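# Place the cart's parcel into the gap on the desk

## Task

A row of three parcels stands on the desk with one empty space between two of them. Take the parcel that sits on the cart and set it down in that space, aligned with the row, with the arrows printed on its sides pointing upward. The three desk parcels must stay upright and where they are now, though a slight shift is acceptable. Release the parcel and pull the robot away afterward. The placed parcel fails if it topples or is left leaning. It must stand by itself at the end, not held up by the robot.

## Robot and tools

ROBOT. A wheeled base with a vertical column, a head that tilts, and two six-joint arms (left and right), each ending in a two-finger gripper. Folded, as at the start, it measures 0.73 m long, 0.62 m wide and 1.88 m tall, and its front sits 0.40 m ahead of the column. The base can only drive forward/backward and turn in place; it cannot move sideways.

FRAMES. Base frame: origin on the floor between the drive wheels, below the column; x forward, y to the robot's left, z up, in metres. left_hand and right_hand are reported in this frame as the point where the fingers meet (fingertips reach 8 mm further). A hand's z axis is the finger direction (quat_wxyz rotates (0, 0, 1) onto it); its y axis runs along the opening. The odometry frame is the base frame at the scene's start. base_odometry counts wheel turns only, so slipping looks like travel; heading is positive to the left, range -3.142 to 3.142.

execute_actions. Arguments: "actions", a list holding zero or one action (empty list = just report state and images), and "cameras", a list chosen from cam_head_left, cam_head_right, cam_left_wrist, cam_right_wrist, nav_camera, all (omitted, null or ["all"] = all; [] = none; an unknown name rejects the call). An action may contain:
- "base": exactly one key. translate_m is a relative drive in metres from where the base last reported itself, positive forward, -3 to 3. rotate_rad is a relative turn in radians, positive counter-clockwise seen from above (left), -3.2 to 3.2.
- "joints": a single object for the whole robot (head plus both arms), mapping joint names to absolute targets, one number each. head_tilt_rad -0.61 to 1.308 (0 about level, positive looks down). Per arm (left_ or right_ prefix): joint1_rad -2.879 to 2.879; joint2_rad 0 to 3.141; joint3_rad 0 to 3.019; joint4_rad -1.692 to 1.57; joint5_rad -1.57 to 1.57 (positive swings the hand to the robot's right); joint6_rad -2.094 to 2.094 (positive rolls clockwise viewed from behind the hand); gripper_m 0 to 0.093, the fingertip gap in metres. A joint counts as done within ±0.03 head, ±0.045, ±0.14, ±0.09, ±0.055, ±0.03, ±0.035 for joints 1 to 6, ±0.003 gripper.
- "speeds": optional caps for this action only: translate_m 0.05 to 0.8 m/s, rotate_rad 0.1 to 1 rad/s (the maxima are defaults). Speeds do not slow the arms.
All motions in an action start together. An action lasts at most 15 s; a base move needing over 8.667 s is refused. Any unknown key or out-of-range number refuses the call and nothing moves. Joints or base left out may keep pushing to earlier targets unseen. After a reported stop, later motion calls in the same reply are skipped.

wait: "seconds" 0 to 10; the robot keeps its last command; returns the same report.
zoom_image: "camera" and "region" [x0, y0, x1, y1] in pixels of that camera's latest full image, origin top-left, at most 504 by 504.
finished_scene: "scene", the current scene's number; ends it irreversibly and reports success. Only call once the parcel stands unaided and the robot is clear.

ARM GEOMETRY. With left_joint1_rad -1.57 or right_joint1_rad 1.57 and joints 5, 6 at 0, the arm moves in a vertical plane 0.23 m left/right of the column, pointing ahead. Let a = j2 - 0.35, b = 1.05 + j2 - j3, c = b - j4 (c = 1.57 means fingers straight down). Hand ahead = 0.12 + 0.39 sin a + 0.38 cos b + 0.25 cos c; up = 1.46 + 0.39 cos a - 0.38 sin b - 0.25 sin c. E.g. j2, j3, j4 = 0.93, 0.78, 0.14 gives 0.60 m ahead, 1.21 m up. Real hands sit up to ~5 cm lower and nearer the column (~12 cm with heavy or far loads); trust the reported hand position. Reach about 1 m from the shoulder, down to 0.47 m high; the floor is out of reach. Targets within ~0.03 rad (0.08 for joints 2, 3) of the current reading may not move. For gentle contact, step about 0.05 rad per call from your previous target.

GRIPPING AND LOADS. Fingers are 7 cm long; outer width exceeds the opening by 1 cm at tips, 5 cm at base; body 10 cm wide, 7 cm thick; wrist camera sticks out 11 cm on one side. Command an opening smaller than the object; off_target is then normal. An opening staying 0.002 m or more above target means something is held. One gripper holds roughly 2 to 6 kg. Fingers pointing down carry best (up to 3.2 kg about 0.4 m ahead, 0.65 to 1.2 m up; less farther out).

RESULTS. base_status and joint_status per motion: done, off_target, contact_stop (base only, wheel stalled), time_out, not_followed, limit_stop_at_motor_heat. "joint command not followed" plus a cause line means a self-collision check withheld arm targets: move the offending joints at least 0.05 rad back, or move the other arm away. on_its_own lists what you did not command; "held at" is the held target. motor_effort gives left_wheel and right_wheel in percent, peak in brackets. wheel_motors_off = 1 while the wheel motors are cut. If turned_by_wheels and turned_by_imu disagree by over ~4% and 0.05 rad or more, the base hit something or slipped. base_tilt is in degrees. The pictures line names the images in order.

AVOID. Arms hitting or pressing each other (a hard press ends the run). Pushing the base hard about 3 s (wheels shut off 2 s); after contact_stop back off 0.05 m before turning. Desk tops between 0.30 and 1.20 m can pass over the housing and hit the column. Blocked arms keep pushing and can overheat motors (warning from 85 °C, arm drops at 100 °C); relieve by resending the reported joint positions, remembering a loaded arm then sinks. Avoid dropping, tipping or knocking parcels, and slamming.

Each tool is called after "Emit:" in YAML: its name, and indented under it one key for each argument.

## Session

Emit:
execute_actions:
  actions: []

Scene clock: 0.00 s.
base_odometry: x=+0.000 y=+0.000 heading=+0.000 (m, m, rad; odometry frame)
turned_by_wheels: +0.000 (rad since the last result)
turned_by_imu: +0.000 (rad since the last result)
base_tilt: forward=+0.6 right=+0.1 (deg)
base_status: not commanded
joint_positions: head_tilt_rad=+0.883 left_joint1_rad=-1.560 left_joint2_rad=+0.901 left_joint3_rad=+0.397 left_joint4_rad=-0.902 left_joint5_rad=-0.026 left_joint6_rad=+0.075 left_gripper_m=+0.095 right_joint1_rad=+1.593 right_joint2_rad=+0.896 right_joint3_rad=+0.394 right_joint4_rad=-0.992 right_joint5_rad=-0.027 right_joint6_rad=+0.007 right_gripper_m=+0.095
joint_status: not commanded
wheel_motors_off: 0
motor_effort: left_wheel=+3 right_wheel=+2 (%)
left_hand: x=+0.1446 y=+0.2314 z=+1.2453 quat_wxyz=(+0.427, -0.035, -0.904, +0.001) (m; base frame)
right_hand: x=+0.1302 y=-0.2165 z=+1.2639 quat_wxyz=(+0.467, +0.000, -0.884, -0.016) (m; base frame)
pictures: cam_head_left, cam_head_right, cam_left_wrist, cam_right_wrist, nav_camera
Images, in order (width x height): cam_head_left 504x504, cam_head_right 504x504, cam_left_wrist 504x504, cam_right_wrist 504x504, nav_camera 504x504.

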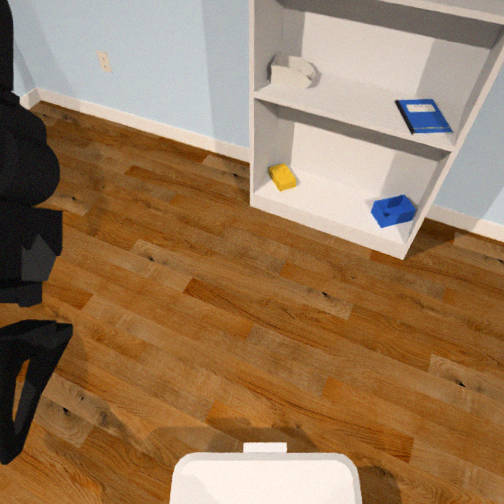

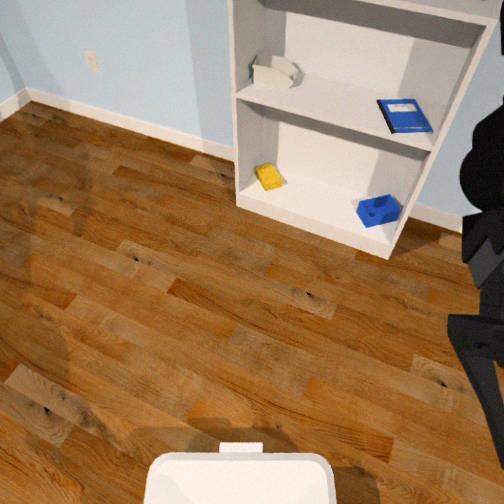

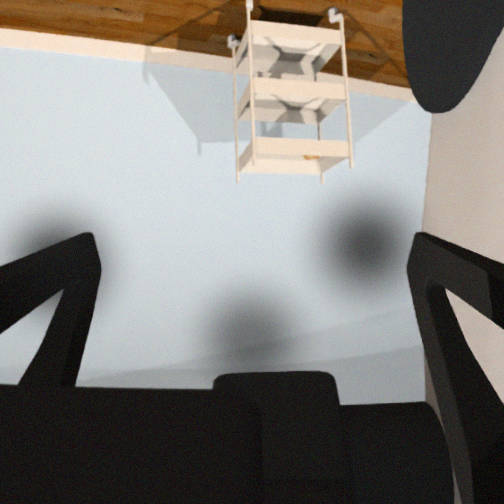

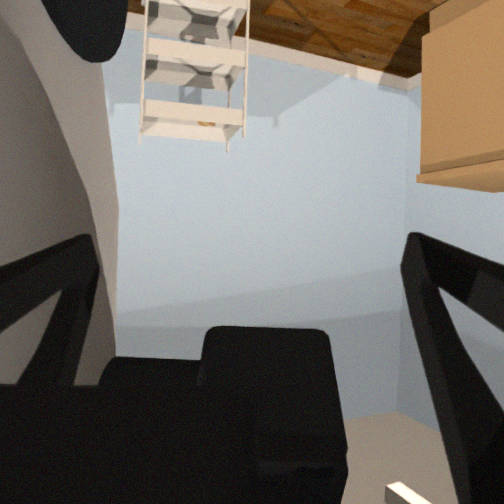

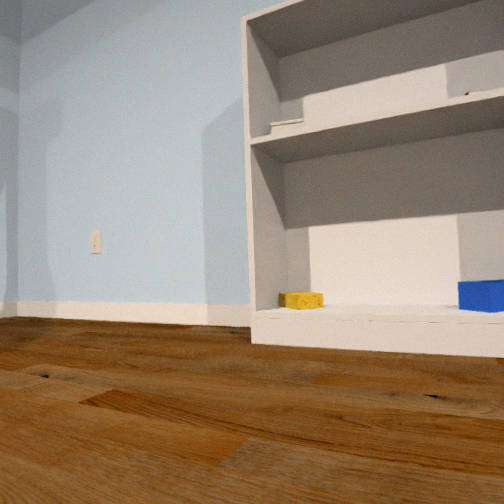

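Emit:
execute_actions:
  actions:
    - {"base":{"rotate_rad":-1.9},"joints":{"head_tilt_rad":0.5}}
  cameras: ["cam_head_left"]

Emit:
execute_actions:
  actions:
    - {"base":{"rotate_rad":-1.2}}
  cameras: ["cam_head_left","cam_head_right"]

Scene clock: 9.27 s.
base_odometry: x=+0.000 y=+0.000 heading=-1.899 (m, m, rad; odometry frame)
turned_by_wheels: -1.899 (rad since the last result)
turned_by_imu: -1.876 (rad since the last result)
base_tilt: forward=+0.5 right=+0.2 (deg)
base_status: done
joint_positions: head_tilt_rad=+0.518 left_joint1_rad=-1.560 left_joint2_rad=+0.901 left_joint3_rad=+0.397 left_joint4_rad=-0.902 left_joint5_rad=-0.026 left_joint6_rad=+0.075 left_gripper_m=+0.095 right_joint1_rad=+1.593 right_joint2_rad=+0.896 right_joint3_rad=+0.394 right_joint4_rad=-0.992 right_joint5_rad=-0.027 right_joint6_rad=+0.007 right_gripper_m=+0.095
joint_status: all done
wheel_motors_off: 0
motor_effort: left_wheel=+0(44) right_wheel=-1(50) (%)
left_hand: x=+0.1446 y=+0.2314 z=+1.2453 quat_wxyz=(+0.427, -0.035, -0.904, +0.001) (m; base frame)
right_hand: x=+0.1302 y=-0.2165 z=+1.2639 quat_wxyz=(+0.467, +0.000, -0.884, -0.016) (m; base frame)
pictures: cam_head_left
camera_calibration (this result's frames):
cam_head_left: T_world_to_cam=[[0.00105223, -0.99999, -0.00442712, 0.0475019], [-0.539386, 0.00316034, -0.842052, 1.33829], [0.842058, 0.00327396, -0.539378, 0.714658], [0, 0, 0, 1]] pos_world=[0.120024, 0.0409322, 1.51259]
Images, in order (width x height): cam_head_left 504x504.

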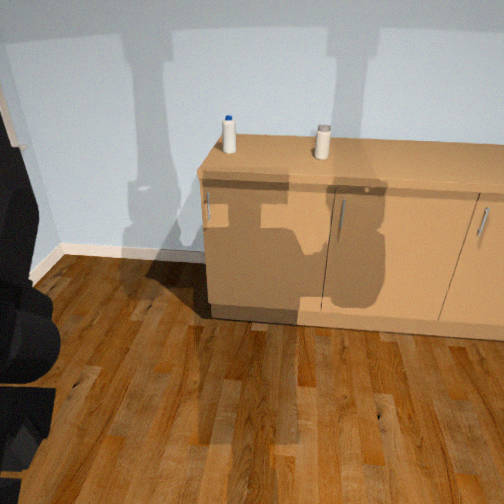

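Scene clock: 11.83 s.
base_odometry: x=+0.000 y=+0.000 heading=-3.099 (m, m, rad; odometry frame)
turned_by_wheels: -1.199 (rad since the last result)
turned_by_imu: -1.188 (rad since the last result)
base_tilt: forward=+0.5 right=+0.1 (deg)
base_status: done
joint_positions: head_tilt_rad=+0.518 left_joint1_rad=-1.560 left_joint2_rad=+0.901 left_joint3_rad=+0.397 left_joint4_rad=-0.902 left_joint5_rad=-0.026 left_joint6_rad=+0.075 left_gripper_m=+0.095 right_joint1_rad=+1.593 right_joint2_rad=+0.896 right_joint3_rad=+0.394 right_joint4_rad=-0.992 right_joint5_rad=-0.027 right_joint6_rad=+0.007 right_gripper_m=+0.095
joint_status: not commanded
wheel_motors_off: 0
motor_effort: left_wheel=+0(26) right_wheel=-1(33) (%)
left_hand: x=+0.1446 y=+0.2314 z=+1.2453 quat_wxyz=(+0.427, -0.035, -0.904, +0.001) (m; base frame)
right_hand: x=+0.1302 y=-0.2165 z=+1.2639 quat_wxyz=(+0.467, +0.000, -0.884, -0.016) (m; base frame)
pictures: cam_head_left, cam_head_right
camera_calibration (this result's frames):
cam_head_left: T_world_to_cam=[[0.00105234, -0.99999, -0.00442709, 0.0475018], [-0.539366, 0.00316034, -0.842066, 1.33831], [0.842071, 0.00327396, -0.539357, 0.714625], [0, 0, 0, 1]] pos_world=[0.120024, 0.0409322, 1.5126]
cam_head_right: T_world_to_cam=[[0.0205108, -0.999789, 0.000806742, -0.0307453], [-0.539704, -0.0117513, -0.841773, 1.33295], [0.841605, 0.01683, -0.539831, 0.716517], [0, 0, 0, 1]] pos_world=[0.117007, -0.0271338, 1.50887]
Images, in order (width x height): cam_head_left 504x504, cam_head_right 504x504.

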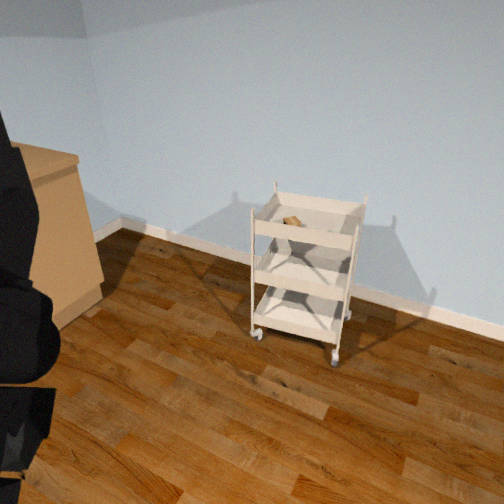

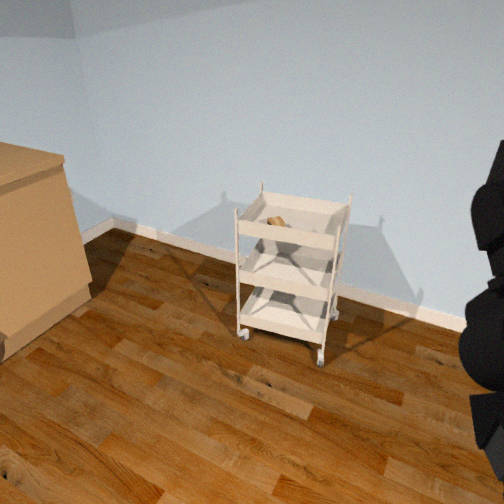

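Emit:
execute_actions:
  actions:
    - {"base":{"rotate_rad":-1.3}}
  cameras: ["cam_head_left","cam_head_right"]

Scene clock: 28.30 s.
base_odometry: x=+0.000 y=+0.000 heading=+1.885 (m, m, rad; odometry frame)
turned_by_wheels: -1.299 (rad since the last result)
turned_by_imu: -1.287 (rad since the last result)
base_tilt: forward=+0.6 right=+0.1 (deg)
base_status: done
joint_positions: head_tilt_rad=+0.518 left_joint1_rad=-1.560 left_joint2_rad=+0.901 left_joint3_rad=+0.397 left_joint4_rad=-0.902 left_joint5_rad=-0.026 left_joint6_rad=+0.075 left_gripper_m=+0.095 right_joint1_rad=+1.593 right_joint2_rad=+0.896 right_joint3_rad=+0.394 right_joint4_rad=-0.992 right_joint5_rad=-0.027 right_joint6_rad=+0.007 right_gripper_m=+0.095
joint_status: not commanded
wheel_motors_off: 0
motor_effort: left_wheel=+0(27) right_wheel=+0(33) (%)
left_hand: x=+0.1446 y=+0.2314 z=+1.2453 quat_wxyz=(+0.427, -0.035, -0.904, +0.001) (m; base frame)
right_hand: x=+0.1302 y=-0.2165 z=+1.2639 quat_wxyz=(+0.467, +0.000, -0.884, -0.016) (m; base frame)
pictures: cam_head_left, cam_head_right
camera_calibration (this result's frames):
cam_head_left: T_world_to_cam=[[0.00105241, -0.99999, -0.00442707, 0.0475018], [-0.539351, 0.00316034, -0.842075, 1.33833], [0.84208, 0.00327396, -0.539342, 0.714602], [0, 0, 0, 1]] pos_world=[0.120025, 0.0409322, 1.5126]
cam_head_right: T_world_to_cam=[[0.0205108, -0.999789, 0.000807099, -0.0307458], [-0.539689, -0.0117513, -0.841782, 1.33297], [0.841614, 0.01683, -0.539817, 0.716494], [0, 0, 0, 1]] pos_world=[0.117008, -0.0271338, 1.50887]
Images, in order (width x height): cam_head_left 504x504, cam_head_right 504x504.

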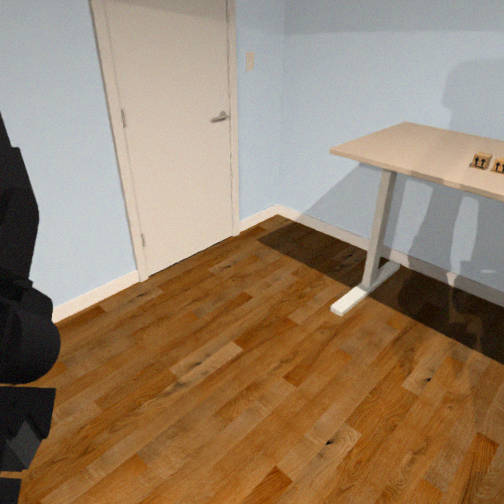

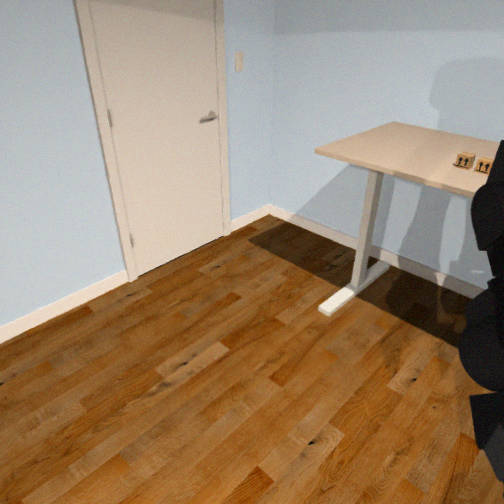

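Emit:
execute_actions:
  actions:
    - {"base":{"rotate_rad":1.35}}
  cameras: []

Emit:
execute_actions:
  actions:
    - {"base":{"translate_m":0.85},"joints":{"head_tilt_rad":0.85}}
  cameras: []

Emit:
execute_actions:
  actions:
    - {"base":{"rotate_rad":-0.45}}
  cameras: ["cam_head_left","cam_head_right"]

Emit:
zoom_image:
  camera: "cam_head_left"
  region: [80,80,330,330]

Scene clock: 42.27 s.
base_odometry: x=+0.000 y=+0.000 heading=-3.049 (m, m, rad; odometry frame)
turned_by_wheels: +1.349 (rad since the last result)
turned_by_imu: +1.332 (rad since the last result)
base_tilt: forward=+0.5 right=+0.4 (deg)
base_status: done
joint_positions: head_tilt_rad=+0.518 left_joint1_rad=-1.560 left_joint2_rad=+0.901 left_joint3_rad=+0.397 left_joint4_rad=-0.902 left_joint5_rad=-0.026 left_joint6_rad=+0.075 left_gripper_m=+0.095 right_joint1_rad=+1.593 right_joint2_rad=+0.896 right_joint3_rad=+0.394 right_joint4_rad=-0.992 right_joint5_rad=-0.027 right_joint6_rad=+0.007 right_gripper_m=+0.095
joint_status: not commanded
wheel_motors_off: 0
motor_effort: left_wheel=-2(29) right_wheel=+2(39) (%)
left_hand: x=+0.1446 y=+0.2314 z=+1.2453 quat_wxyz=(+0.427, -0.035, -0.904, +0.001) (m; base frame)
right_hand: x=+0.1302 y=-0.2165 z=+1.2639 quat_wxyz=(+0.467, +0.000, -0.884, -0.016) (m; base frame)
pictures: none
No camera images: the call's "cameras" was empty. Leave "cameras" out to get every camera's image.

Scene clock: 45.13 s.
base_odometry: x=-0.846 y=-0.079 heading=-3.049 (m, m, rad; odometry frame)
turned_by_wheels: +0.000 (rad since the last result)
turned_by_imu: -0.001 (rad since the last result)
base_tilt: forward=+0.6 right=+0.2 (deg)
base_status: done
joint_positions: head_tilt_rad=+0.852 left_joint1_rad=-1.560 left_joint2_rad=+0.900 left_joint3_rad=+0.399 left_joint4_rad=-0.902 left_joint5_rad=-0.026 left_joint6_rad=+0.075 left_gripper_m=+0.095 right_joint1_rad=+1.593 right_joint2_rad=+0.896 right_joint3_rad=+0.396 right_joint4_rad=-0.992 right_joint5_rad=-0.027 right_joint6_rad=+0.007 right_gripper_m=+0.095
joint_status: all done
wheel_motors_off: 0
motor_effort: left_wheel=+0(48) right_wheel=+0(63) (%)
left_hand: x=+0.1457 y=+0.2314 z=+1.2450 quat_wxyz=(+0.426, -0.035, -0.904, +0.001) (m; base frame)
right_hand: x=+0.1312 y=-0.2165 z=+1.2635 quat_wxyz=(+0.466, +0.000, -0.885, -0.016) (m; base frame)
pictures: none
No camera images: the call's "cameras" was empty. Leave "cameras" out to get every camera's image.

Scene clock: 46.80 s.
base_odometry: x=-0.846 y=-0.079 heading=+2.785 (m, m, rad; odometry frame)
turned_by_wheels: -0.450 (rad since the last result)
turned_by_imu: -0.442 (rad since the last result)
base_tilt: forward=+0.6 right=+0.2 (deg)
base_status: done
joint_positions: head_tilt_rad=+0.852 left_joint1_rad=-1.560 left_joint2_rad=+0.900 left_joint3_rad=+0.399 left_joint4_rad=-0.902 left_joint5_rad=-0.026 left_joint6_rad=+0.075 left_gripper_m=+0.095 right_joint1_rad=+1.593 right_joint2_rad=+0.896 right_joint3_rad=+0.396 right_joint4_rad=-0.992 right_joint5_rad=-0.027 right_joint6_rad=+0.007 right_gripper_m=+0.095
joint_status: not commanded
wheel_motors_off: 0
motor_effort: left_wheel=+0(33) right_wheel=-1(57) (%)
left_hand: x=+0.1457 y=+0.2314 z=+1.2450 quat_wxyz=(+0.426, -0.035, -0.904, +0.001) (m; base frame)
right_hand: x=+0.1312 y=-0.2165 z=+1.2635 quat_wxyz=(+0.466, +0.000, -0.885, -0.016) (m; base frame)
pictures: cam_head_left, cam_head_right
camera_calibration (this result's frames):
cam_head_left: T_world_to_cam=[[-0.000456629, -0.99999, -0.00452748, 0.0477319], [-0.785541, 0.00316034, -0.618801, 1.00679], [0.618809, 0.00327396, -0.785535, 1.1049], [0, 0, 0, 1]] pos_world=[0.107176, 0.0409322, 1.49116]
cam_head_right: T_world_to_cam=[[0.0196425, -0.999789, -0.00595963, -0.0202816], [-0.785765, -0.0117513, -0.618413, 1.00128], [0.618213, 0.01683, -0.78583, 1.10652], [0, 0, 0, 1]] pos_world=[0.103104, -0.0271338, 1.48863]
Images, in order (width x height): cam_head_left 504x504, cam_head_right 504x504.

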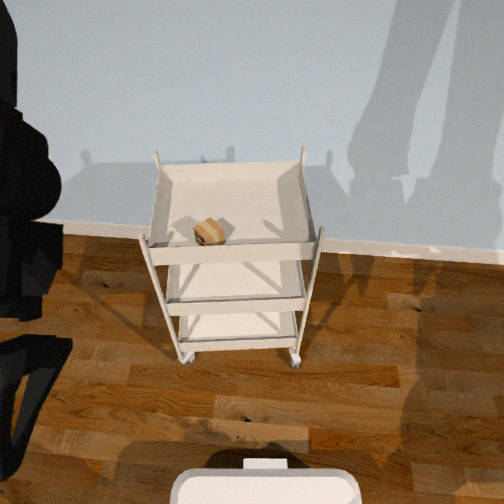

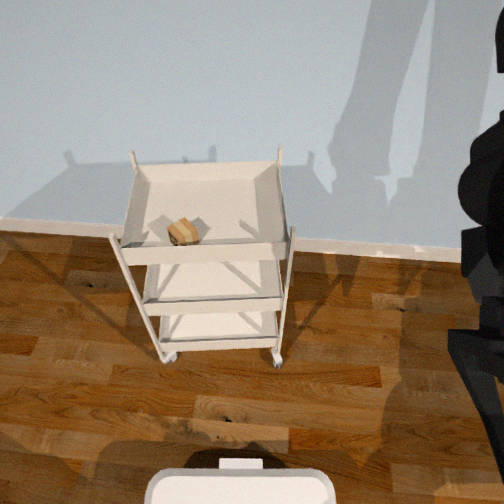

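Region (80, 80, 330, 330) of cam_head_left's 504x504 image, scaled by 2.016, with more detail than that image has.

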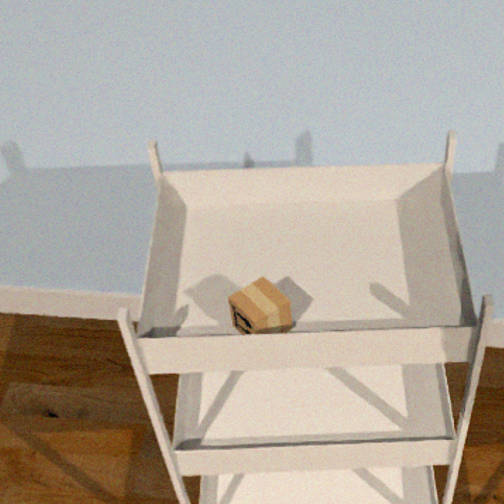

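Emit:
execute_actions:
  actions:
    - {"base":{"translate_m":0.22},"joints":{"head_tilt_rad":1.05,"left_joint1_rad":-1.68,"left_joint2_rad":1.42,"left_joint3_rad":1.03,"left_joint4_rad":-0.1,"left_joint5_rad":0,"left_joint6_rad":0}}
  cameras: ["cam_head_left","cam_head_right","cam_left_wrist"]

Emit:
zoom_image:
  camera: "cam_head_right"
  region: [100,160,260,320]

Scene clock: 62.27 s.
base_odometry: x=-1.053 y=-0.002 heading=+2.784 (m, m, rad; odometry frame)
turned_by_wheels: -0.001 (rad since the last result)
turned_by_imu: -0.001 (rad since the last result)
base_tilt: forward=+0.5 right=+0.2 (deg)
base_status: done
joint_positions: head_tilt_rad=+1.050 left_joint1_rad=-1.685 left_joint2_rad=+1.417 left_joint3_rad=+1.035 left_joint4_rad=-0.100 left_joint5_rad=-0.001 left_joint6_rad=+0.007 left_gripper_m=+0.095 right_joint1_rad=+1.593 right_joint2_rad=+0.896 right_joint3_rad=+0.396 right_joint4_rad=-0.992 right_joint5_rad=-0.027 right_joint6_rad=+0.007 right_gripper_m=+0.095
joint_status: all done
wheel_motors_off: 0
motor_effort: left_wheel=-1(50) right_wheel=+1(63) (%)
left_hand: x=+0.5239 y=+0.1563 z=+1.0204 quat_wxyz=(-0.021, -0.031, -0.998, +0.049) (m; base frame)
right_hand: x=+0.1312 y=-0.2165 z=+1.2635 quat_wxyz=(+0.466, +0.000, -0.885, -0.016) (m; base frame)
pictures: cam_head_left, cam_head_right, cam_left_wrist
camera_calibration (this result's frames):
cam_head_left: T_world_to_cam=[[-0.00133804, -0.99999, -0.00434928, 0.0475015], [-0.89189, 0.00316034, -0.452242, 0.75561], [0.452251, 0.00327396, -0.891885, 1.27701], [0, 0, 0, 1]] pos_world=[0.0964553, 0.0409322, 1.48087]
cam_head_right: T_world_to_cam=[[0.018087, -0.999789, -0.00970594, -0.0144346], [-0.892033, -0.0117513, -0.451818, 0.75004], [0.451609, 0.01683, -0.892057, 1.27844], [0, 0, 0, 1]] pos_world=[0.0919643, -0.0271338, 1.47919]
cam_left_wrist: T_world_to_cam=[[-0.0622094, -0.991761, 0.111987, 0.0718945], [-0.823688, 0.11438, 0.555388, -0.151747], [-0.563621, -0.0576918, -0.824016, 1.26874], [0, 0, 0, 1]] pos_world=[0.594571, 0.161855, 1.12169]
Images, in order (width x height): cam_head_left 504x504, cam_head_right 504x504, cam_left_wrist 504x504.

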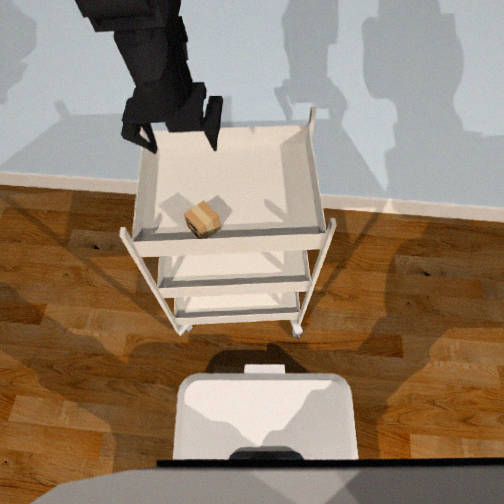

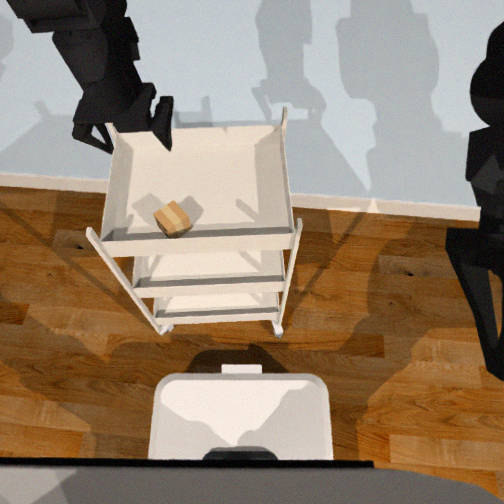

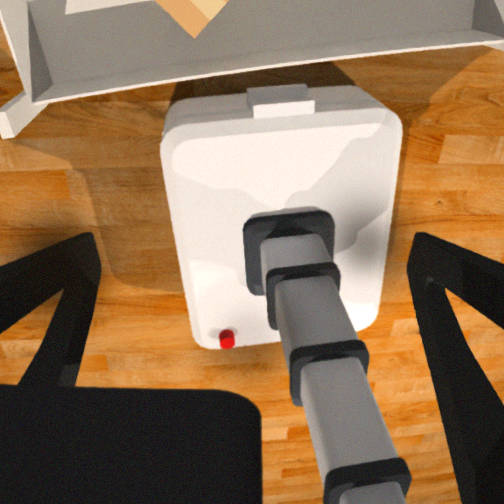

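Region (100, 160, 260, 320) of cam_head_right's 504x504 image, scaled by 3.150, with more detail than that image has.

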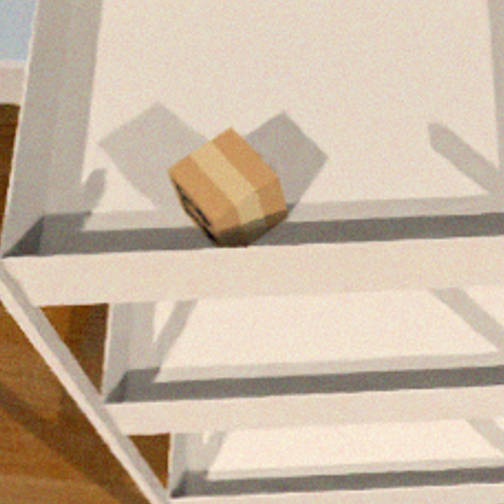

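Emit:
zoom_image:
  camera: "cam_head_left"
  region: [170,190,240,260]

Region (170, 190, 240, 260) of cam_head_left's 504x504 image, scaled by 7.200, with more detail than that image has.

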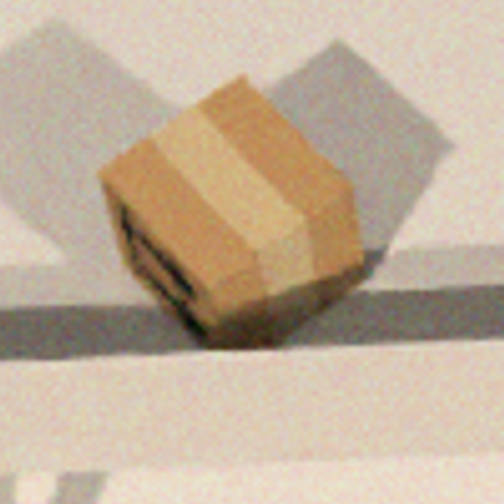

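Emit:
execute_actions:
  actions:
    - {"joints":{"left_joint1_rad":-1.635,"left_joint2_rad":1.93,"left_joint3_rad":1.63,"left_joint4_rad":-0.21,"left_joint6_rad":0.82,"left_gripper_m":0.08}}
  cameras: ["cam_head_left","cam_head_right","cam_left_wrist"]

Scene clock: 105.07 s.
base_odometry: x=-1.053 y=-0.002 heading=+2.784 (m, m, rad; odometry frame)
turned_by_wheels: +0.000 (rad since the last result)
turned_by_imu: +0.000 (rad since the last result)
base_tilt: forward=+0.4 right=+0.2 (deg)
base_status: not commanded
joint_positions: head_tilt_rad=+1.050 left_joint1_rad=-1.630 left_joint2_rad=+1.939 left_joint3_rad=+1.619 left_joint4_rad=-0.206 left_joint5_rad=-0.001 left_joint6_rad=+0.812 left_gripper_m=+0.080 right_joint1_rad=+1.593 right_joint2_rad=+0.896 right_joint3_rad=+0.396 right_joint4_rad=-0.992 right_joint5_rad=-0.027 right_joint6_rad=+0.007 right_gripper_m=+0.095
joint_status: all done
wheel_motors_off: 0
motor_effort: left_wheel=-2(2) right_wheel=+3(3) (%)
left_hand: x=+0.5844 y=+0.1779 z=+0.8290 quat_wxyz=(-0.009, -0.408, -0.912, +0.023) (m; base frame)
right_hand: x=+0.1312 y=-0.2165 z=+1.2635 quat_wxyz=(+0.466, +0.000, -0.885, -0.016) (m; base frame)
pictures: cam_head_left, cam_head_right, cam_left_wrist
camera_calibration (this result's frames):
cam_head_left: T_world_to_cam=[[-0.00133804, -0.99999, -0.00434928, 0.0475015], [-0.89189, 0.00316034, -0.452242, 0.75561], [0.452251, 0.00327396, -0.891885, 1.27701], [0, 0, 0, 1]] pos_world=[0.0964553, 0.0409322, 1.48087]
cam_head_right: T_world_to_cam=[[0.018087, -0.999789, -0.00970594, -0.0144345], [-0.892033, -0.0117513, -0.451818, 0.75004], [0.451609, 0.01683, -0.892057, 1.27844], [0, 0, 0, 1]] pos_world=[0.0919643, -0.0271338, 1.47919]
cam_left_wrist: T_world_to_cam=[[-0.744248, -0.66596, 0.0509131, 0.50974], [-0.527434, 0.63278, 0.566924, -0.273056], [-0.409765, 0.395079, -0.822195, 0.974389], [0, 0, 0, 1]] pos_world=[0.634625, 0.12729, 0.929988]
Images, in order (width x height): cam_head_left 504x504, cam_head_right 504x504, cam_left_wrist 504x504.

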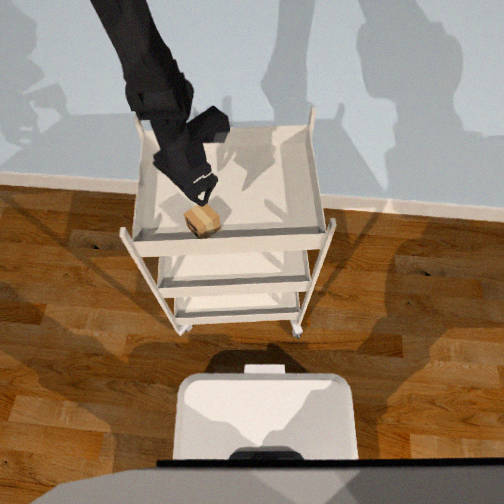

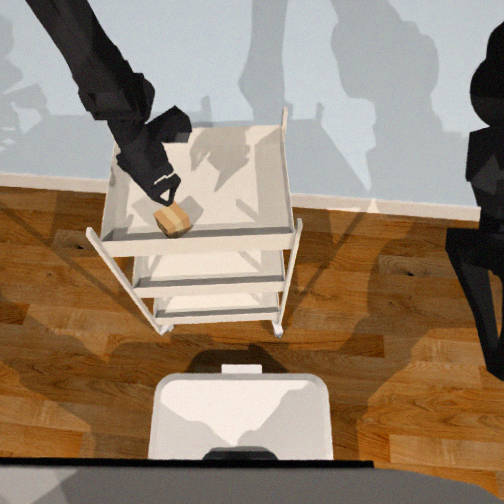

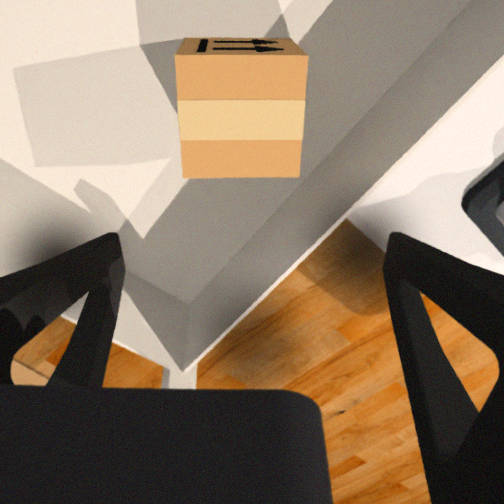

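Emit:
execute_actions:
  actions:
    - {"base":{"rotate_rad":-0.38},"joints":{"left_joint1_rad":-1.39,"left_joint2_rad":1.88,"left_joint3_rad":1.36,"left_joint4_rad":0.0,"left_joint5_rad":0.14,"left_joint6_rad":2.09}}
  cameras: ["cam_head_left","cam_left_wrist"]

Scene clock: 133.67 s.
base_odometry: x=-1.053 y=-0.002 heading=+2.404 (m, m, rad; odometry frame)
turned_by_wheels: -0.379 (rad since the last result)
turned_by_imu: -0.370 (rad since the last result)
base_tilt: forward=+0.5 right=+0.3 (deg)
base_status: done
joint_positions: head_tilt_rad=+1.050 left_joint1_rad=-1.394 left_joint2_rad=+1.883 left_joint3_rad=+1.363 left_joint4_rad=-0.005 left_joint5_rad=+0.140 left_joint6_rad=+2.082 left_gripper_m=+0.080 right_joint1_rad=+1.593 right_joint2_rad=+0.896 right_joint3_rad=+0.396 right_joint4_rad=-0.992 right_joint5_rad=-0.027 right_joint6_rad=+0.007 right_gripper_m=+0.095
joint_status: all done
wheel_motors_off: 0
motor_effort: left_wheel=+0(40) right_wheel=-3(63) (%)
left_hand: x=+0.5055 y=+0.3319 z=+0.8494 quat_wxyz=(+0.004, -0.840, -0.543, -0.005) (m; base frame)
right_hand: x=+0.1312 y=-0.2165 z=+1.2635 quat_wxyz=(+0.466, +0.000, -0.885, -0.016) (m; base frame)
pictures: cam_head_left, cam_left_wrist
camera_calibration (this result's frames):
cam_head_left: T_world_to_cam=[[-0.00133804, -0.99999, -0.00434928, 0.0475015], [-0.89189, 0.00316034, -0.452242, 0.75561], [0.452251, 0.00327396, -0.891885, 1.27701], [0, 0, 0, 1]] pos_world=[0.0964553, 0.0409322, 1.48087]
cam_left_wrist: T_world_to_cam=[[-0.912437, 0.408847, 0.0173967, 0.309266], [0.334633, 0.720993, 0.606787, -0.922526], [0.23554, 0.559476, -0.794674, 0.49383], [0, 0, 0, 1]] pos_world=[0.474577, 0.262407, 0.94683]
Images, in order (width x height): cam_head_left 504x504, cam_left_wrist 504x504.

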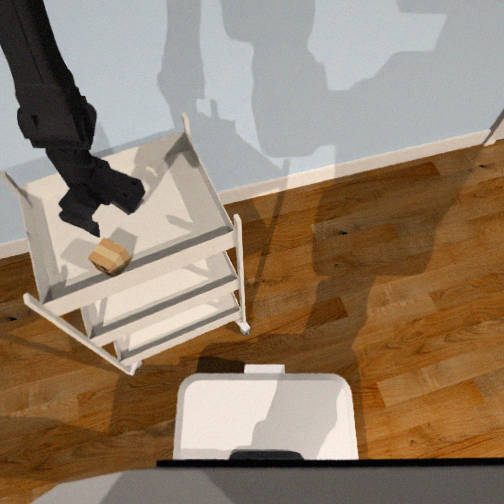

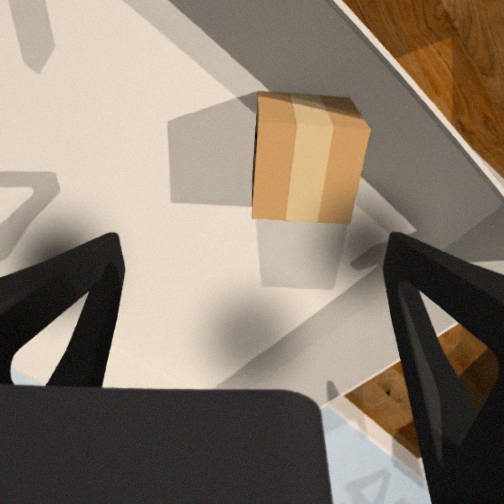

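Emit:
execute_actions:
  actions:
    - {"joints":{"left_joint1_rad":-1.335,"left_joint2_rad":2.04,"left_joint3_rad":1.48,"left_joint4_rad":0.045,"left_joint5_rad":0.19,"left_gripper_m":0.09}}
  cameras: ["cam_head_left","cam_left_wrist"]

Scene clock: 145.40 s.
base_odometry: x=-1.053 y=-0.002 heading=+2.404 (m, m, rad; odometry frame)
turned_by_wheels: +0.000 (rad since the last result)
turned_by_imu: +0.000 (rad since the last result)
base_tilt: forward=+0.5 right=+0.1 (deg)
base_status: not commanded
joint_positions: head_tilt_rad=+1.050 left_joint1_rad=-1.327 left_joint2_rad=+2.050 left_joint3_rad=+1.476 left_joint4_rad=+0.045 left_joint5_rad=+0.189 left_joint6_rad=+2.082 left_gripper_m=+0.090 right_joint1_rad=+1.593 right_joint2_rad=+0.896 right_joint3_rad=+0.396 right_joint4_rad=-0.992 right_joint5_rad=-0.027 right_joint6_rad=+0.007 right_gripper_m=+0.095
joint_status: all done
wheel_motors_off: 0
motor_effort: left_wheel=+0(1) right_wheel=-6(6) (%)
left_hand: x=+0.4770 y=+0.3829 z=+0.7942 quat_wxyz=(+0.008, -0.831, -0.557, -0.008) (m; base frame)
right_hand: x=+0.1312 y=-0.2165 z=+1.2635 quat_wxyz=(+0.466, +0.000, -0.885, -0.016) (m; base frame)
pictures: cam_head_left, cam_left_wrist
camera_calibration (this result's frames):
cam_head_left: T_world_to_cam=[[-0.00133804, -0.99999, -0.00434928, 0.0475015], [-0.89189, 0.00316034, -0.452242, 0.75561], [0.452251, 0.00327396, -0.891885, 1.27701], [0, 0, 0, 1]] pos_world=[0.0964553, 0.0409322, 1.48087]
cam_left_wrist: T_world_to_cam=[[-0.925727, 0.377702, 0.0192749, 0.280229], [0.309161, 0.726415, 0.613792, -0.911784], [0.217829, 0.574163, -0.789232, 0.426629], [0, 0, 0, 1]] pos_world=[0.448372, 0.311536, 0.890954]
Images, in order (width x height): cam_head_left 504x504, cam_left_wrist 504x504.

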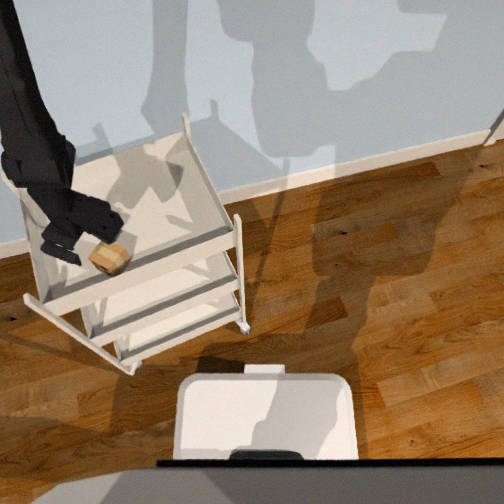

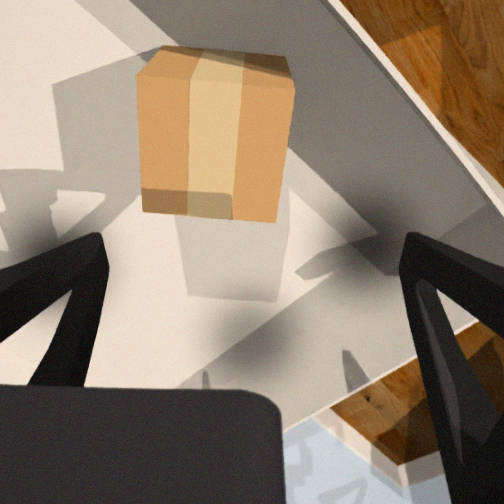

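Emit:
execute_actions:
  actions:
    - {"joints":{"left_joint1_rad":-1.365,"left_joint2_rad":2.27,"left_joint3_rad":1.80,"left_joint4_rad":-0.04,"left_joint5_rad":0.17}}
  cameras: ["cam_head_left","cam_left_wrist"]

Scene clock: 156.30 s.
base_odometry: x=-1.053 y=-0.002 heading=+2.404 (m, m, rad; odometry frame)
turned_by_wheels: +0.000 (rad since the last result)
turned_by_imu: +0.000 (rad since the last result)
base_tilt: forward=+0.6 right=+0.1 (deg)
base_status: not commanded
joint_positions: head_tilt_rad=+1.050 left_joint1_rad=-1.368 left_joint2_rad=+2.281 left_joint3_rad=+1.795 left_joint4_rad=-0.034 left_joint5_rad=+0.170 left_joint6_rad=+2.084 left_gripper_m=+0.090 right_joint1_rad=+1.593 right_joint2_rad=+0.896 right_joint3_rad=+0.396 right_joint4_rad=-0.992 right_joint5_rad=-0.027 right_joint6_rad=+0.007 right_gripper_m=+0.095
joint_status: all done
wheel_motors_off: 0
motor_effort: left_wheel=+1(1) right_wheel=-7(7) (%)
left_hand: x=+0.4927 y=+0.3716 z=+0.7046 quat_wxyz=(+0.000, -0.837, -0.547, -0.007) (m; base frame)
right_hand: x=+0.1312 y=-0.2165 z=+1.2635 quat_wxyz=(+0.466, +0.000, -0.885, -0.016) (m; base frame)
pictures: cam_head_left, cam_left_wrist
camera_calibration (this result's frames):
cam_head_left: T_world_to_cam=[[-0.00133804, -0.99999, -0.00434928, 0.0475015], [-0.89189, 0.00316034, -0.452242, 0.75561], [0.452251, 0.00327396, -0.891885, 1.27701], [0, 0, 0, 1]] pos_world=[0.0964553, 0.0409322, 1.48087]
cam_left_wrist: T_world_to_cam=[[-0.916708, 0.399486, 0.00763678, 0.296403], [0.322293, 0.728004, 0.605093, -0.854359], [0.236167, 0.557155, -0.796118, 0.361136], [0, 0, 0, 1]] pos_world=[0.46178, 0.30236, 0.80221]
Images, in order (width x height): cam_head_left 504x504, cam_left_wrist 504x504.

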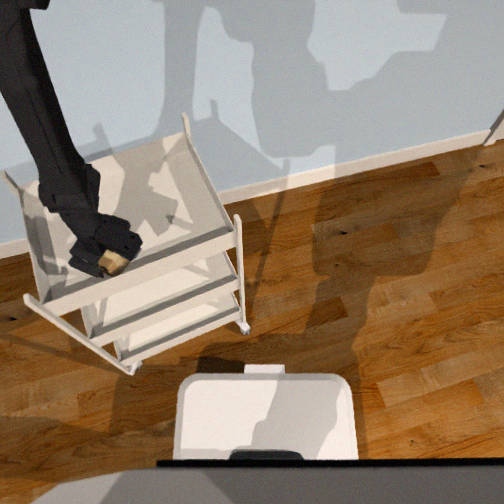

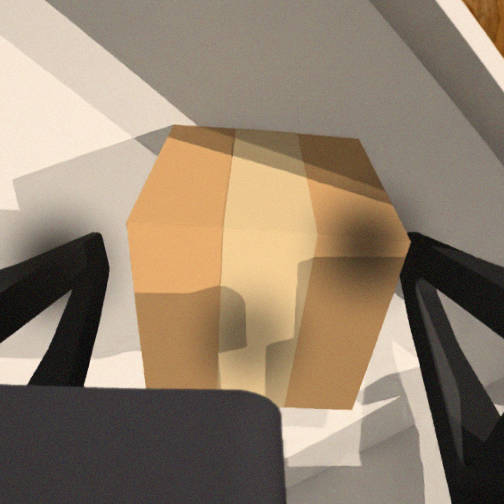

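Emit:
execute_actions:
  actions:
    - {"joints":{"left_gripper_m":0.04}}
  cameras: []

Emit:
execute_actions:
  actions:
    - {"joints":{"left_joint2_rad":1.7,"left_joint3_rad":1.25,"left_joint4_rad":-0.05}}
  cameras: ["cam_head_left","cam_left_wrist"]

Scene clock: 164.03 s.
base_odometry: x=-1.053 y=-0.002 heading=+2.404 (m, m, rad; odometry frame)
turned_by_wheels: +0.000 (rad since the last result)
turned_by_imu: +0.000 (rad since the last result)
base_tilt: forward=+0.6 right=+0.2 (deg)
base_status: not commanded
joint_positions: head_tilt_rad=+1.050 left_joint1_rad=-1.368 left_joint2_rad=+2.281 left_joint3_rad=+1.795 left_joint4_rad=-0.034 left_joint5_rad=+0.170 left_joint6_rad=+2.084 left_gripper_m=+0.058 right_joint1_rad=+1.593 right_joint2_rad=+0.896 right_joint3_rad=+0.396 right_joint4_rad=-0.992 right_joint5_rad=-0.027 right_joint6_rad=+0.007 right_gripper_m=+0.095
joint_status: left_gripper_m off_target (ended at +0.058, target +0.040)
wheel_motors_off: 0
motor_effort: left_wheel=+1(1) right_wheel=-7(7) (%)
left_hand: x=+0.4927 y=+0.3715 z=+0.7046 quat_wxyz=(+0.000, -0.837, -0.547, -0.007) (m; base frame)
right_hand: x=+0.1312 y=-0.2165 z=+1.2635 quat_wxyz=(+0.466, +0.000, -0.885, -0.016) (m; base frame)
pictures: none
No camera images: the call's "cameras" was empty. Leave "cameras" out to get every camera's image.

Scene clock: 165.53 s.
base_odometry: x=-1.053 y=-0.002 heading=+2.404 (m, m, rad; odometry frame)
turned_by_wheels: +0.000 (rad since the last result)
turned_by_imu: +0.000 (rad since the last result)
base_tilt: forward=+0.6 right=+0.2 (deg)
base_status: not commanded
joint_positions: head_tilt_rad=+1.050 left_joint1_rad=-1.368 left_joint2_rad=+1.698 left_joint3_rad=+1.250 left_joint4_rad=-0.047 left_joint5_rad=+0.170 left_joint6_rad=+2.084 left_gripper_m=+0.058 right_joint1_rad=+1.593 right_joint2_rad=+0.896 right_joint3_rad=+0.396 right_joint4_rad=-0.992 right_joint5_rad=-0.027 right_joint6_rad=+0.007 right_gripper_m=+0.095
joint_status: all done
wheel_motors_off: 0
motor_effort: left_wheel=+1(1) right_wheel=-7(7) (%)
left_hand: x=+0.5311 y=+0.3365 z=+0.9227 quat_wxyz=(-0.006, -0.838, -0.545, -0.018) (m; base frame)
right_hand: x=+0.1312 y=-0.2165 z=+1.2635 quat_wxyz=(+0.466, +0.000, -0.885, -0.016) (m; base frame)
pictures: cam_head_left, cam_left_wrist
camera_calibration (this result's frames):
cam_head_left: T_world_to_cam=[[-0.00133804, -0.99999, -0.00434928, 0.0475015], [-0.89189, 0.00316034, -0.452242, 0.75561], [0.452251, 0.00327396, -0.891885, 1.27701], [0, 0, 0, 1]] pos_world=[0.0964553, 0.0409322, 1.48087]
cam_left_wrist: T_world_to_cam=[[-0.914856, 0.403533, -0.0141129, 0.361632], [0.310438, 0.72529, 0.614478, -0.974619], [0.258198, 0.557778, -0.788808, 0.526547], [0, 0, 0, 1]] pos_world=[0.497446, 0.267255, 1.01933]
Images, in order (width x height): cam_head_left 504x504, cam_left_wrist 504x504.

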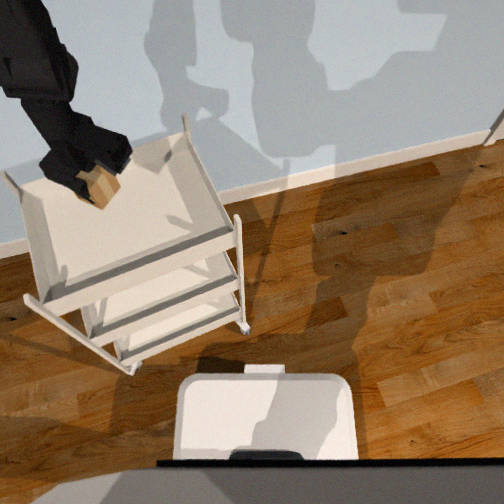

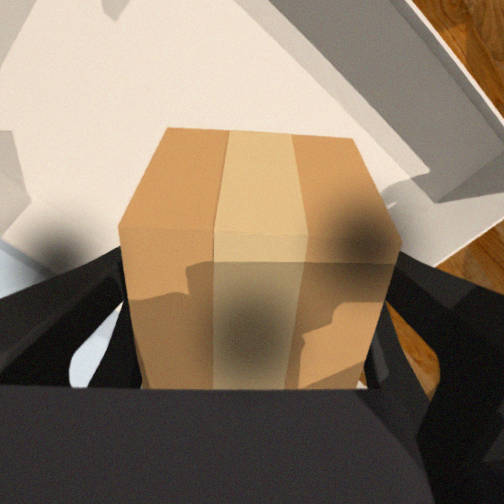

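Emit:
execute_actions:
  actions:
    - {"base":{"translate_m":-0.15},"joints":{"left_joint1_rad":-1.57,"left_joint2_rad":1.0,"left_joint3_rad":0.6,"left_joint4_rad":0.6,"left_joint5_rad":0,"left_joint6_rad":0,"head_tilt_rad":0.6}}
  cameras: []

Emit:
execute_actions:
  actions:
    - {"base":{"rotate_rad":-1.75}}
  cameras: ["cam_head_right"]

Emit:
execute_actions:
  actions:
    - {"base":{"translate_m":1.6}}
  cameras: []

Emit:
execute_actions:
  actions:
    - {"base":{"rotate_rad":0.52}}
  cameras: ["cam_head_left","cam_head_right","nav_camera"]

Scene clock: 188.63 s.
base_odometry: x=-0.942 y=-0.103 heading=+2.403 (m, m, rad; odometry frame)
turned_by_wheels: -0.001 (rad since the last result)
turned_by_imu: -0.001 (rad since the last result)
base_tilt: forward=+0.5 right=+0.4 (deg)
base_status: done
joint_positions: head_tilt_rad=+0.617 left_joint1_rad=-1.569 left_joint2_rad=+0.996 left_joint3_rad=+0.594 left_joint4_rad=+0.588 left_joint5_rad=+0.001 left_joint6_rad=+0.008 left_gripper_m=+0.058 right_joint1_rad=+1.593 right_joint2_rad=+0.895 right_joint3_rad=+0.391 right_joint4_rad=-0.992 right_joint5_rad=-0.027 right_joint6_rad=+0.007 right_gripper_m=+0.095
joint_status: all done
wheel_motors_off: 0
motor_effort: left_wheel=-1(57) right_wheel=+0(71) (%)
left_hand: x=+0.5631 y=+0.2254 z=+1.1965 quat_wxyz=(-0.347, -0.004, -0.938, -0.002) (m; base frame)
right_hand: x=+0.1291 y=-0.2165 z=+1.2644 quat_wxyz=(+0.467, +0.000, -0.884, -0.016) (m; base frame)
pictures: none
No camera images: the call's "cameras" was empty. Leave "cameras" out to get every camera's image.

Scene clock: 191.70 s.
base_odometry: x=-0.942 y=-0.103 heading=+0.654 (m, m, rad; odometry frame)
turned_by_wheels: -1.749 (rad since the last result)
turned_by_imu: -1.728 (rad since the last result)
base_tilt: forward=+0.4 right=+0.1 (deg)
base_status: done
joint_positions: head_tilt_rad=+0.617 left_joint1_rad=-1.569 left_joint2_rad=+0.996 left_joint3_rad=+0.594 left_joint4_rad=+0.588 left_joint5_rad=+0.001 left_joint6_rad=+0.008 left_gripper_m=+0.058 right_joint1_rad=+1.593 right_joint2_rad=+0.895 right_joint3_rad=+0.392 right_joint4_rad=-0.992 right_joint5_rad=-0.027 right_joint6_rad=+0.007 right_gripper_m=+0.095
joint_status: not commanded
wheel_motors_off: 0
motor_effort: left_wheel=+0(45) right_wheel=-1(51) (%)
left_hand: x=+0.5631 y=+0.2254 z=+1.1965 quat_wxyz=(-0.347, -0.004, -0.938, -0.002) (m; base frame)
right_hand: x=+0.1293 y=-0.2165 z=+1.2644 quat_wxyz=(+0.467, +0.000, -0.884, -0.016) (m; base frame)
pictures: cam_head_right
camera_calibration (this result's frames):
cam_head_right: T_world_to_cam=[[0.02049, -0.999789, -0.00122627, -0.0276134], [-0.62033, -0.0117513, -0.784253, 1.2484], [0.784073, 0.01683, -0.62044, 0.843531], [0, 0, 0, 1]] pos_world=[0.113599, -0.0271338, 1.50239]
Images, in order (width x height): cam_head_right 504x504.

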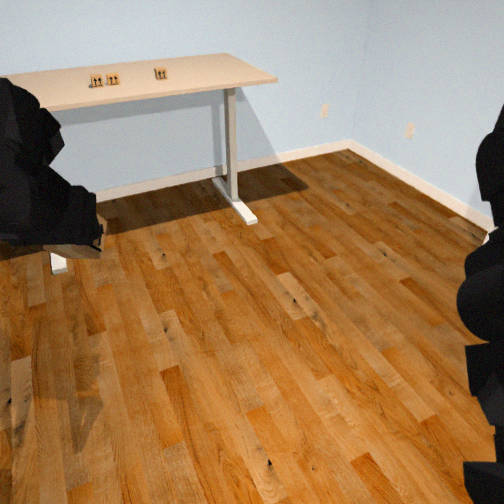

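Scene clock: 195.63 s.
base_odometry: x=+0.329 y=+0.870 heading=+0.653 (m, m, rad; odometry frame)
turned_by_wheels: -0.001 (rad since the last result)
turned_by_imu: -0.003 (rad since the last result)
base_tilt: forward=+0.5 right=+0.2 (deg)
base_status: done
joint_positions: head_tilt_rad=+0.617 left_joint1_rad=-1.569 left_joint2_rad=+0.998 left_joint3_rad=+0.594 left_joint4_rad=+0.588 left_joint5_rad=+0.001 left_joint6_rad=+0.008 left_gripper_m=+0.058 right_joint1_rad=+1.593 right_joint2_rad=+0.895 right_joint3_rad=+0.393 right_joint4_rad=-0.992 right_joint5_rad=-0.027 right_joint6_rad=+0.007 right_gripper_m=+0.095
joint_status: not commanded
wheel_motors_off: 0
motor_effort: left_wheel=+0(51) right_wheel=+0(64) (%)
left_hand: x=+0.5629 y=+0.2254 z=+1.1959 quat_wxyz=(-0.346, -0.004, -0.938, -0.002) (m; base frame)
right_hand: x=+0.1303 y=-0.2165 z=+1.2640 quat_wxyz=(+0.466, +0.000, -0.884, -0.016) (m; base frame)
pictures: none
No camera images: the call's "cameras" was empty. Leave "cameras" out to get every camera's image.

Scene clock: 197.40 s.
base_odometry: x=+0.329 y=+0.870 heading=+1.173 (m, m, rad; odometry frame)
turned_by_wheels: +0.520 (rad since the last result)
turned_by_imu: +0.512 (rad since the last result)
base_tilt: forward=+0.4 right=+0.3 (deg)
base_status: done
joint_positions: head_tilt_rad=+0.617 left_joint1_rad=-1.569 left_joint2_rad=+0.998 left_joint3_rad=+0.594 left_joint4_rad=+0.588 left_joint5_rad=+0.001 left_joint6_rad=+0.008 left_gripper_m=+0.058 right_joint1_rad=+1.593 right_joint2_rad=+0.895 right_joint3_rad=+0.393 right_joint4_rad=-0.992 right_joint5_rad=-0.027 right_joint6_rad=+0.007 right_gripper_m=+0.095
joint_status: not commanded
wheel_motors_off: 0
motor_effort: left_wheel=-1(44) right_wheel=+1(44) (%)
left_hand: x=+0.5629 y=+0.2253 z=+1.1959 quat_wxyz=(-0.346, -0.004, -0.938, -0.002) (m; base frame)
right_hand: x=+0.1303 y=-0.2165 z=+1.2640 quat_wxyz=(+0.466, +0.000, -0.884, -0.016) (m; base frame)
pictures: cam_head_left, cam_head_right, nav_camera
camera_calibration (this result's frames):
cam_head_left: T_world_to_cam=[[0.000610909, -0.99999, -0.00450925, 0.0476504], [-0.619728, 0.00316034, -0.78481, 1.25416], [0.784816, 0.00327396, -0.61972, 0.841247], [0, 0, 0, 1]] pos_world=[0.116983, 0.0409322, 1.50583]
cam_head_right: T_world_to_cam=[[0.0204905, -0.999789, -0.00121859, -0.0276252], [-0.620036, -0.0117513, -0.784485, 1.24875], [0.784306, 0.01683, -0.620146, 0.843066], [0, 0, 0, 1]] pos_world=[0.113613, -0.0271338, 1.50241]
Images, in order (width x height): cam_head_left 504x504, cam_head_right 504x504, nav_camera 504x504.

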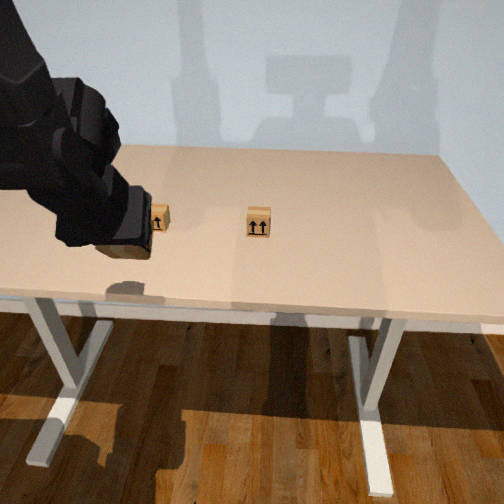

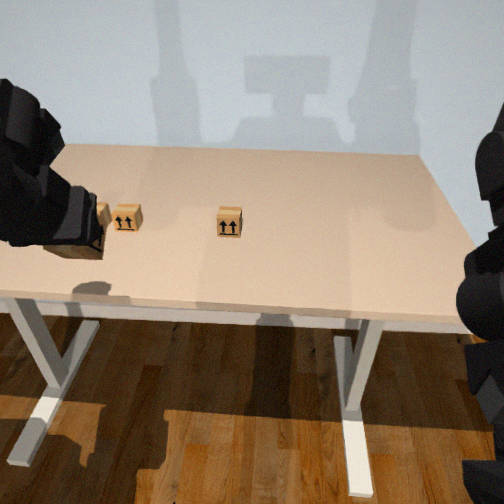

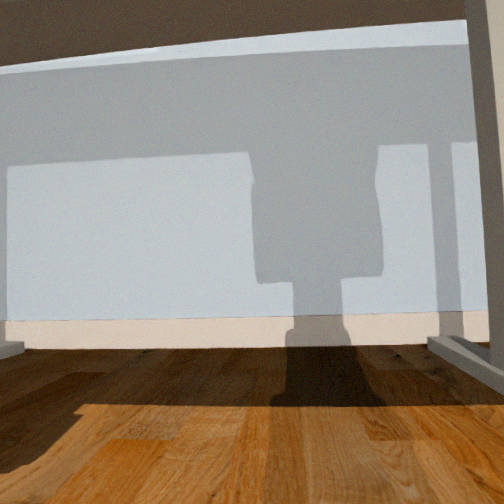

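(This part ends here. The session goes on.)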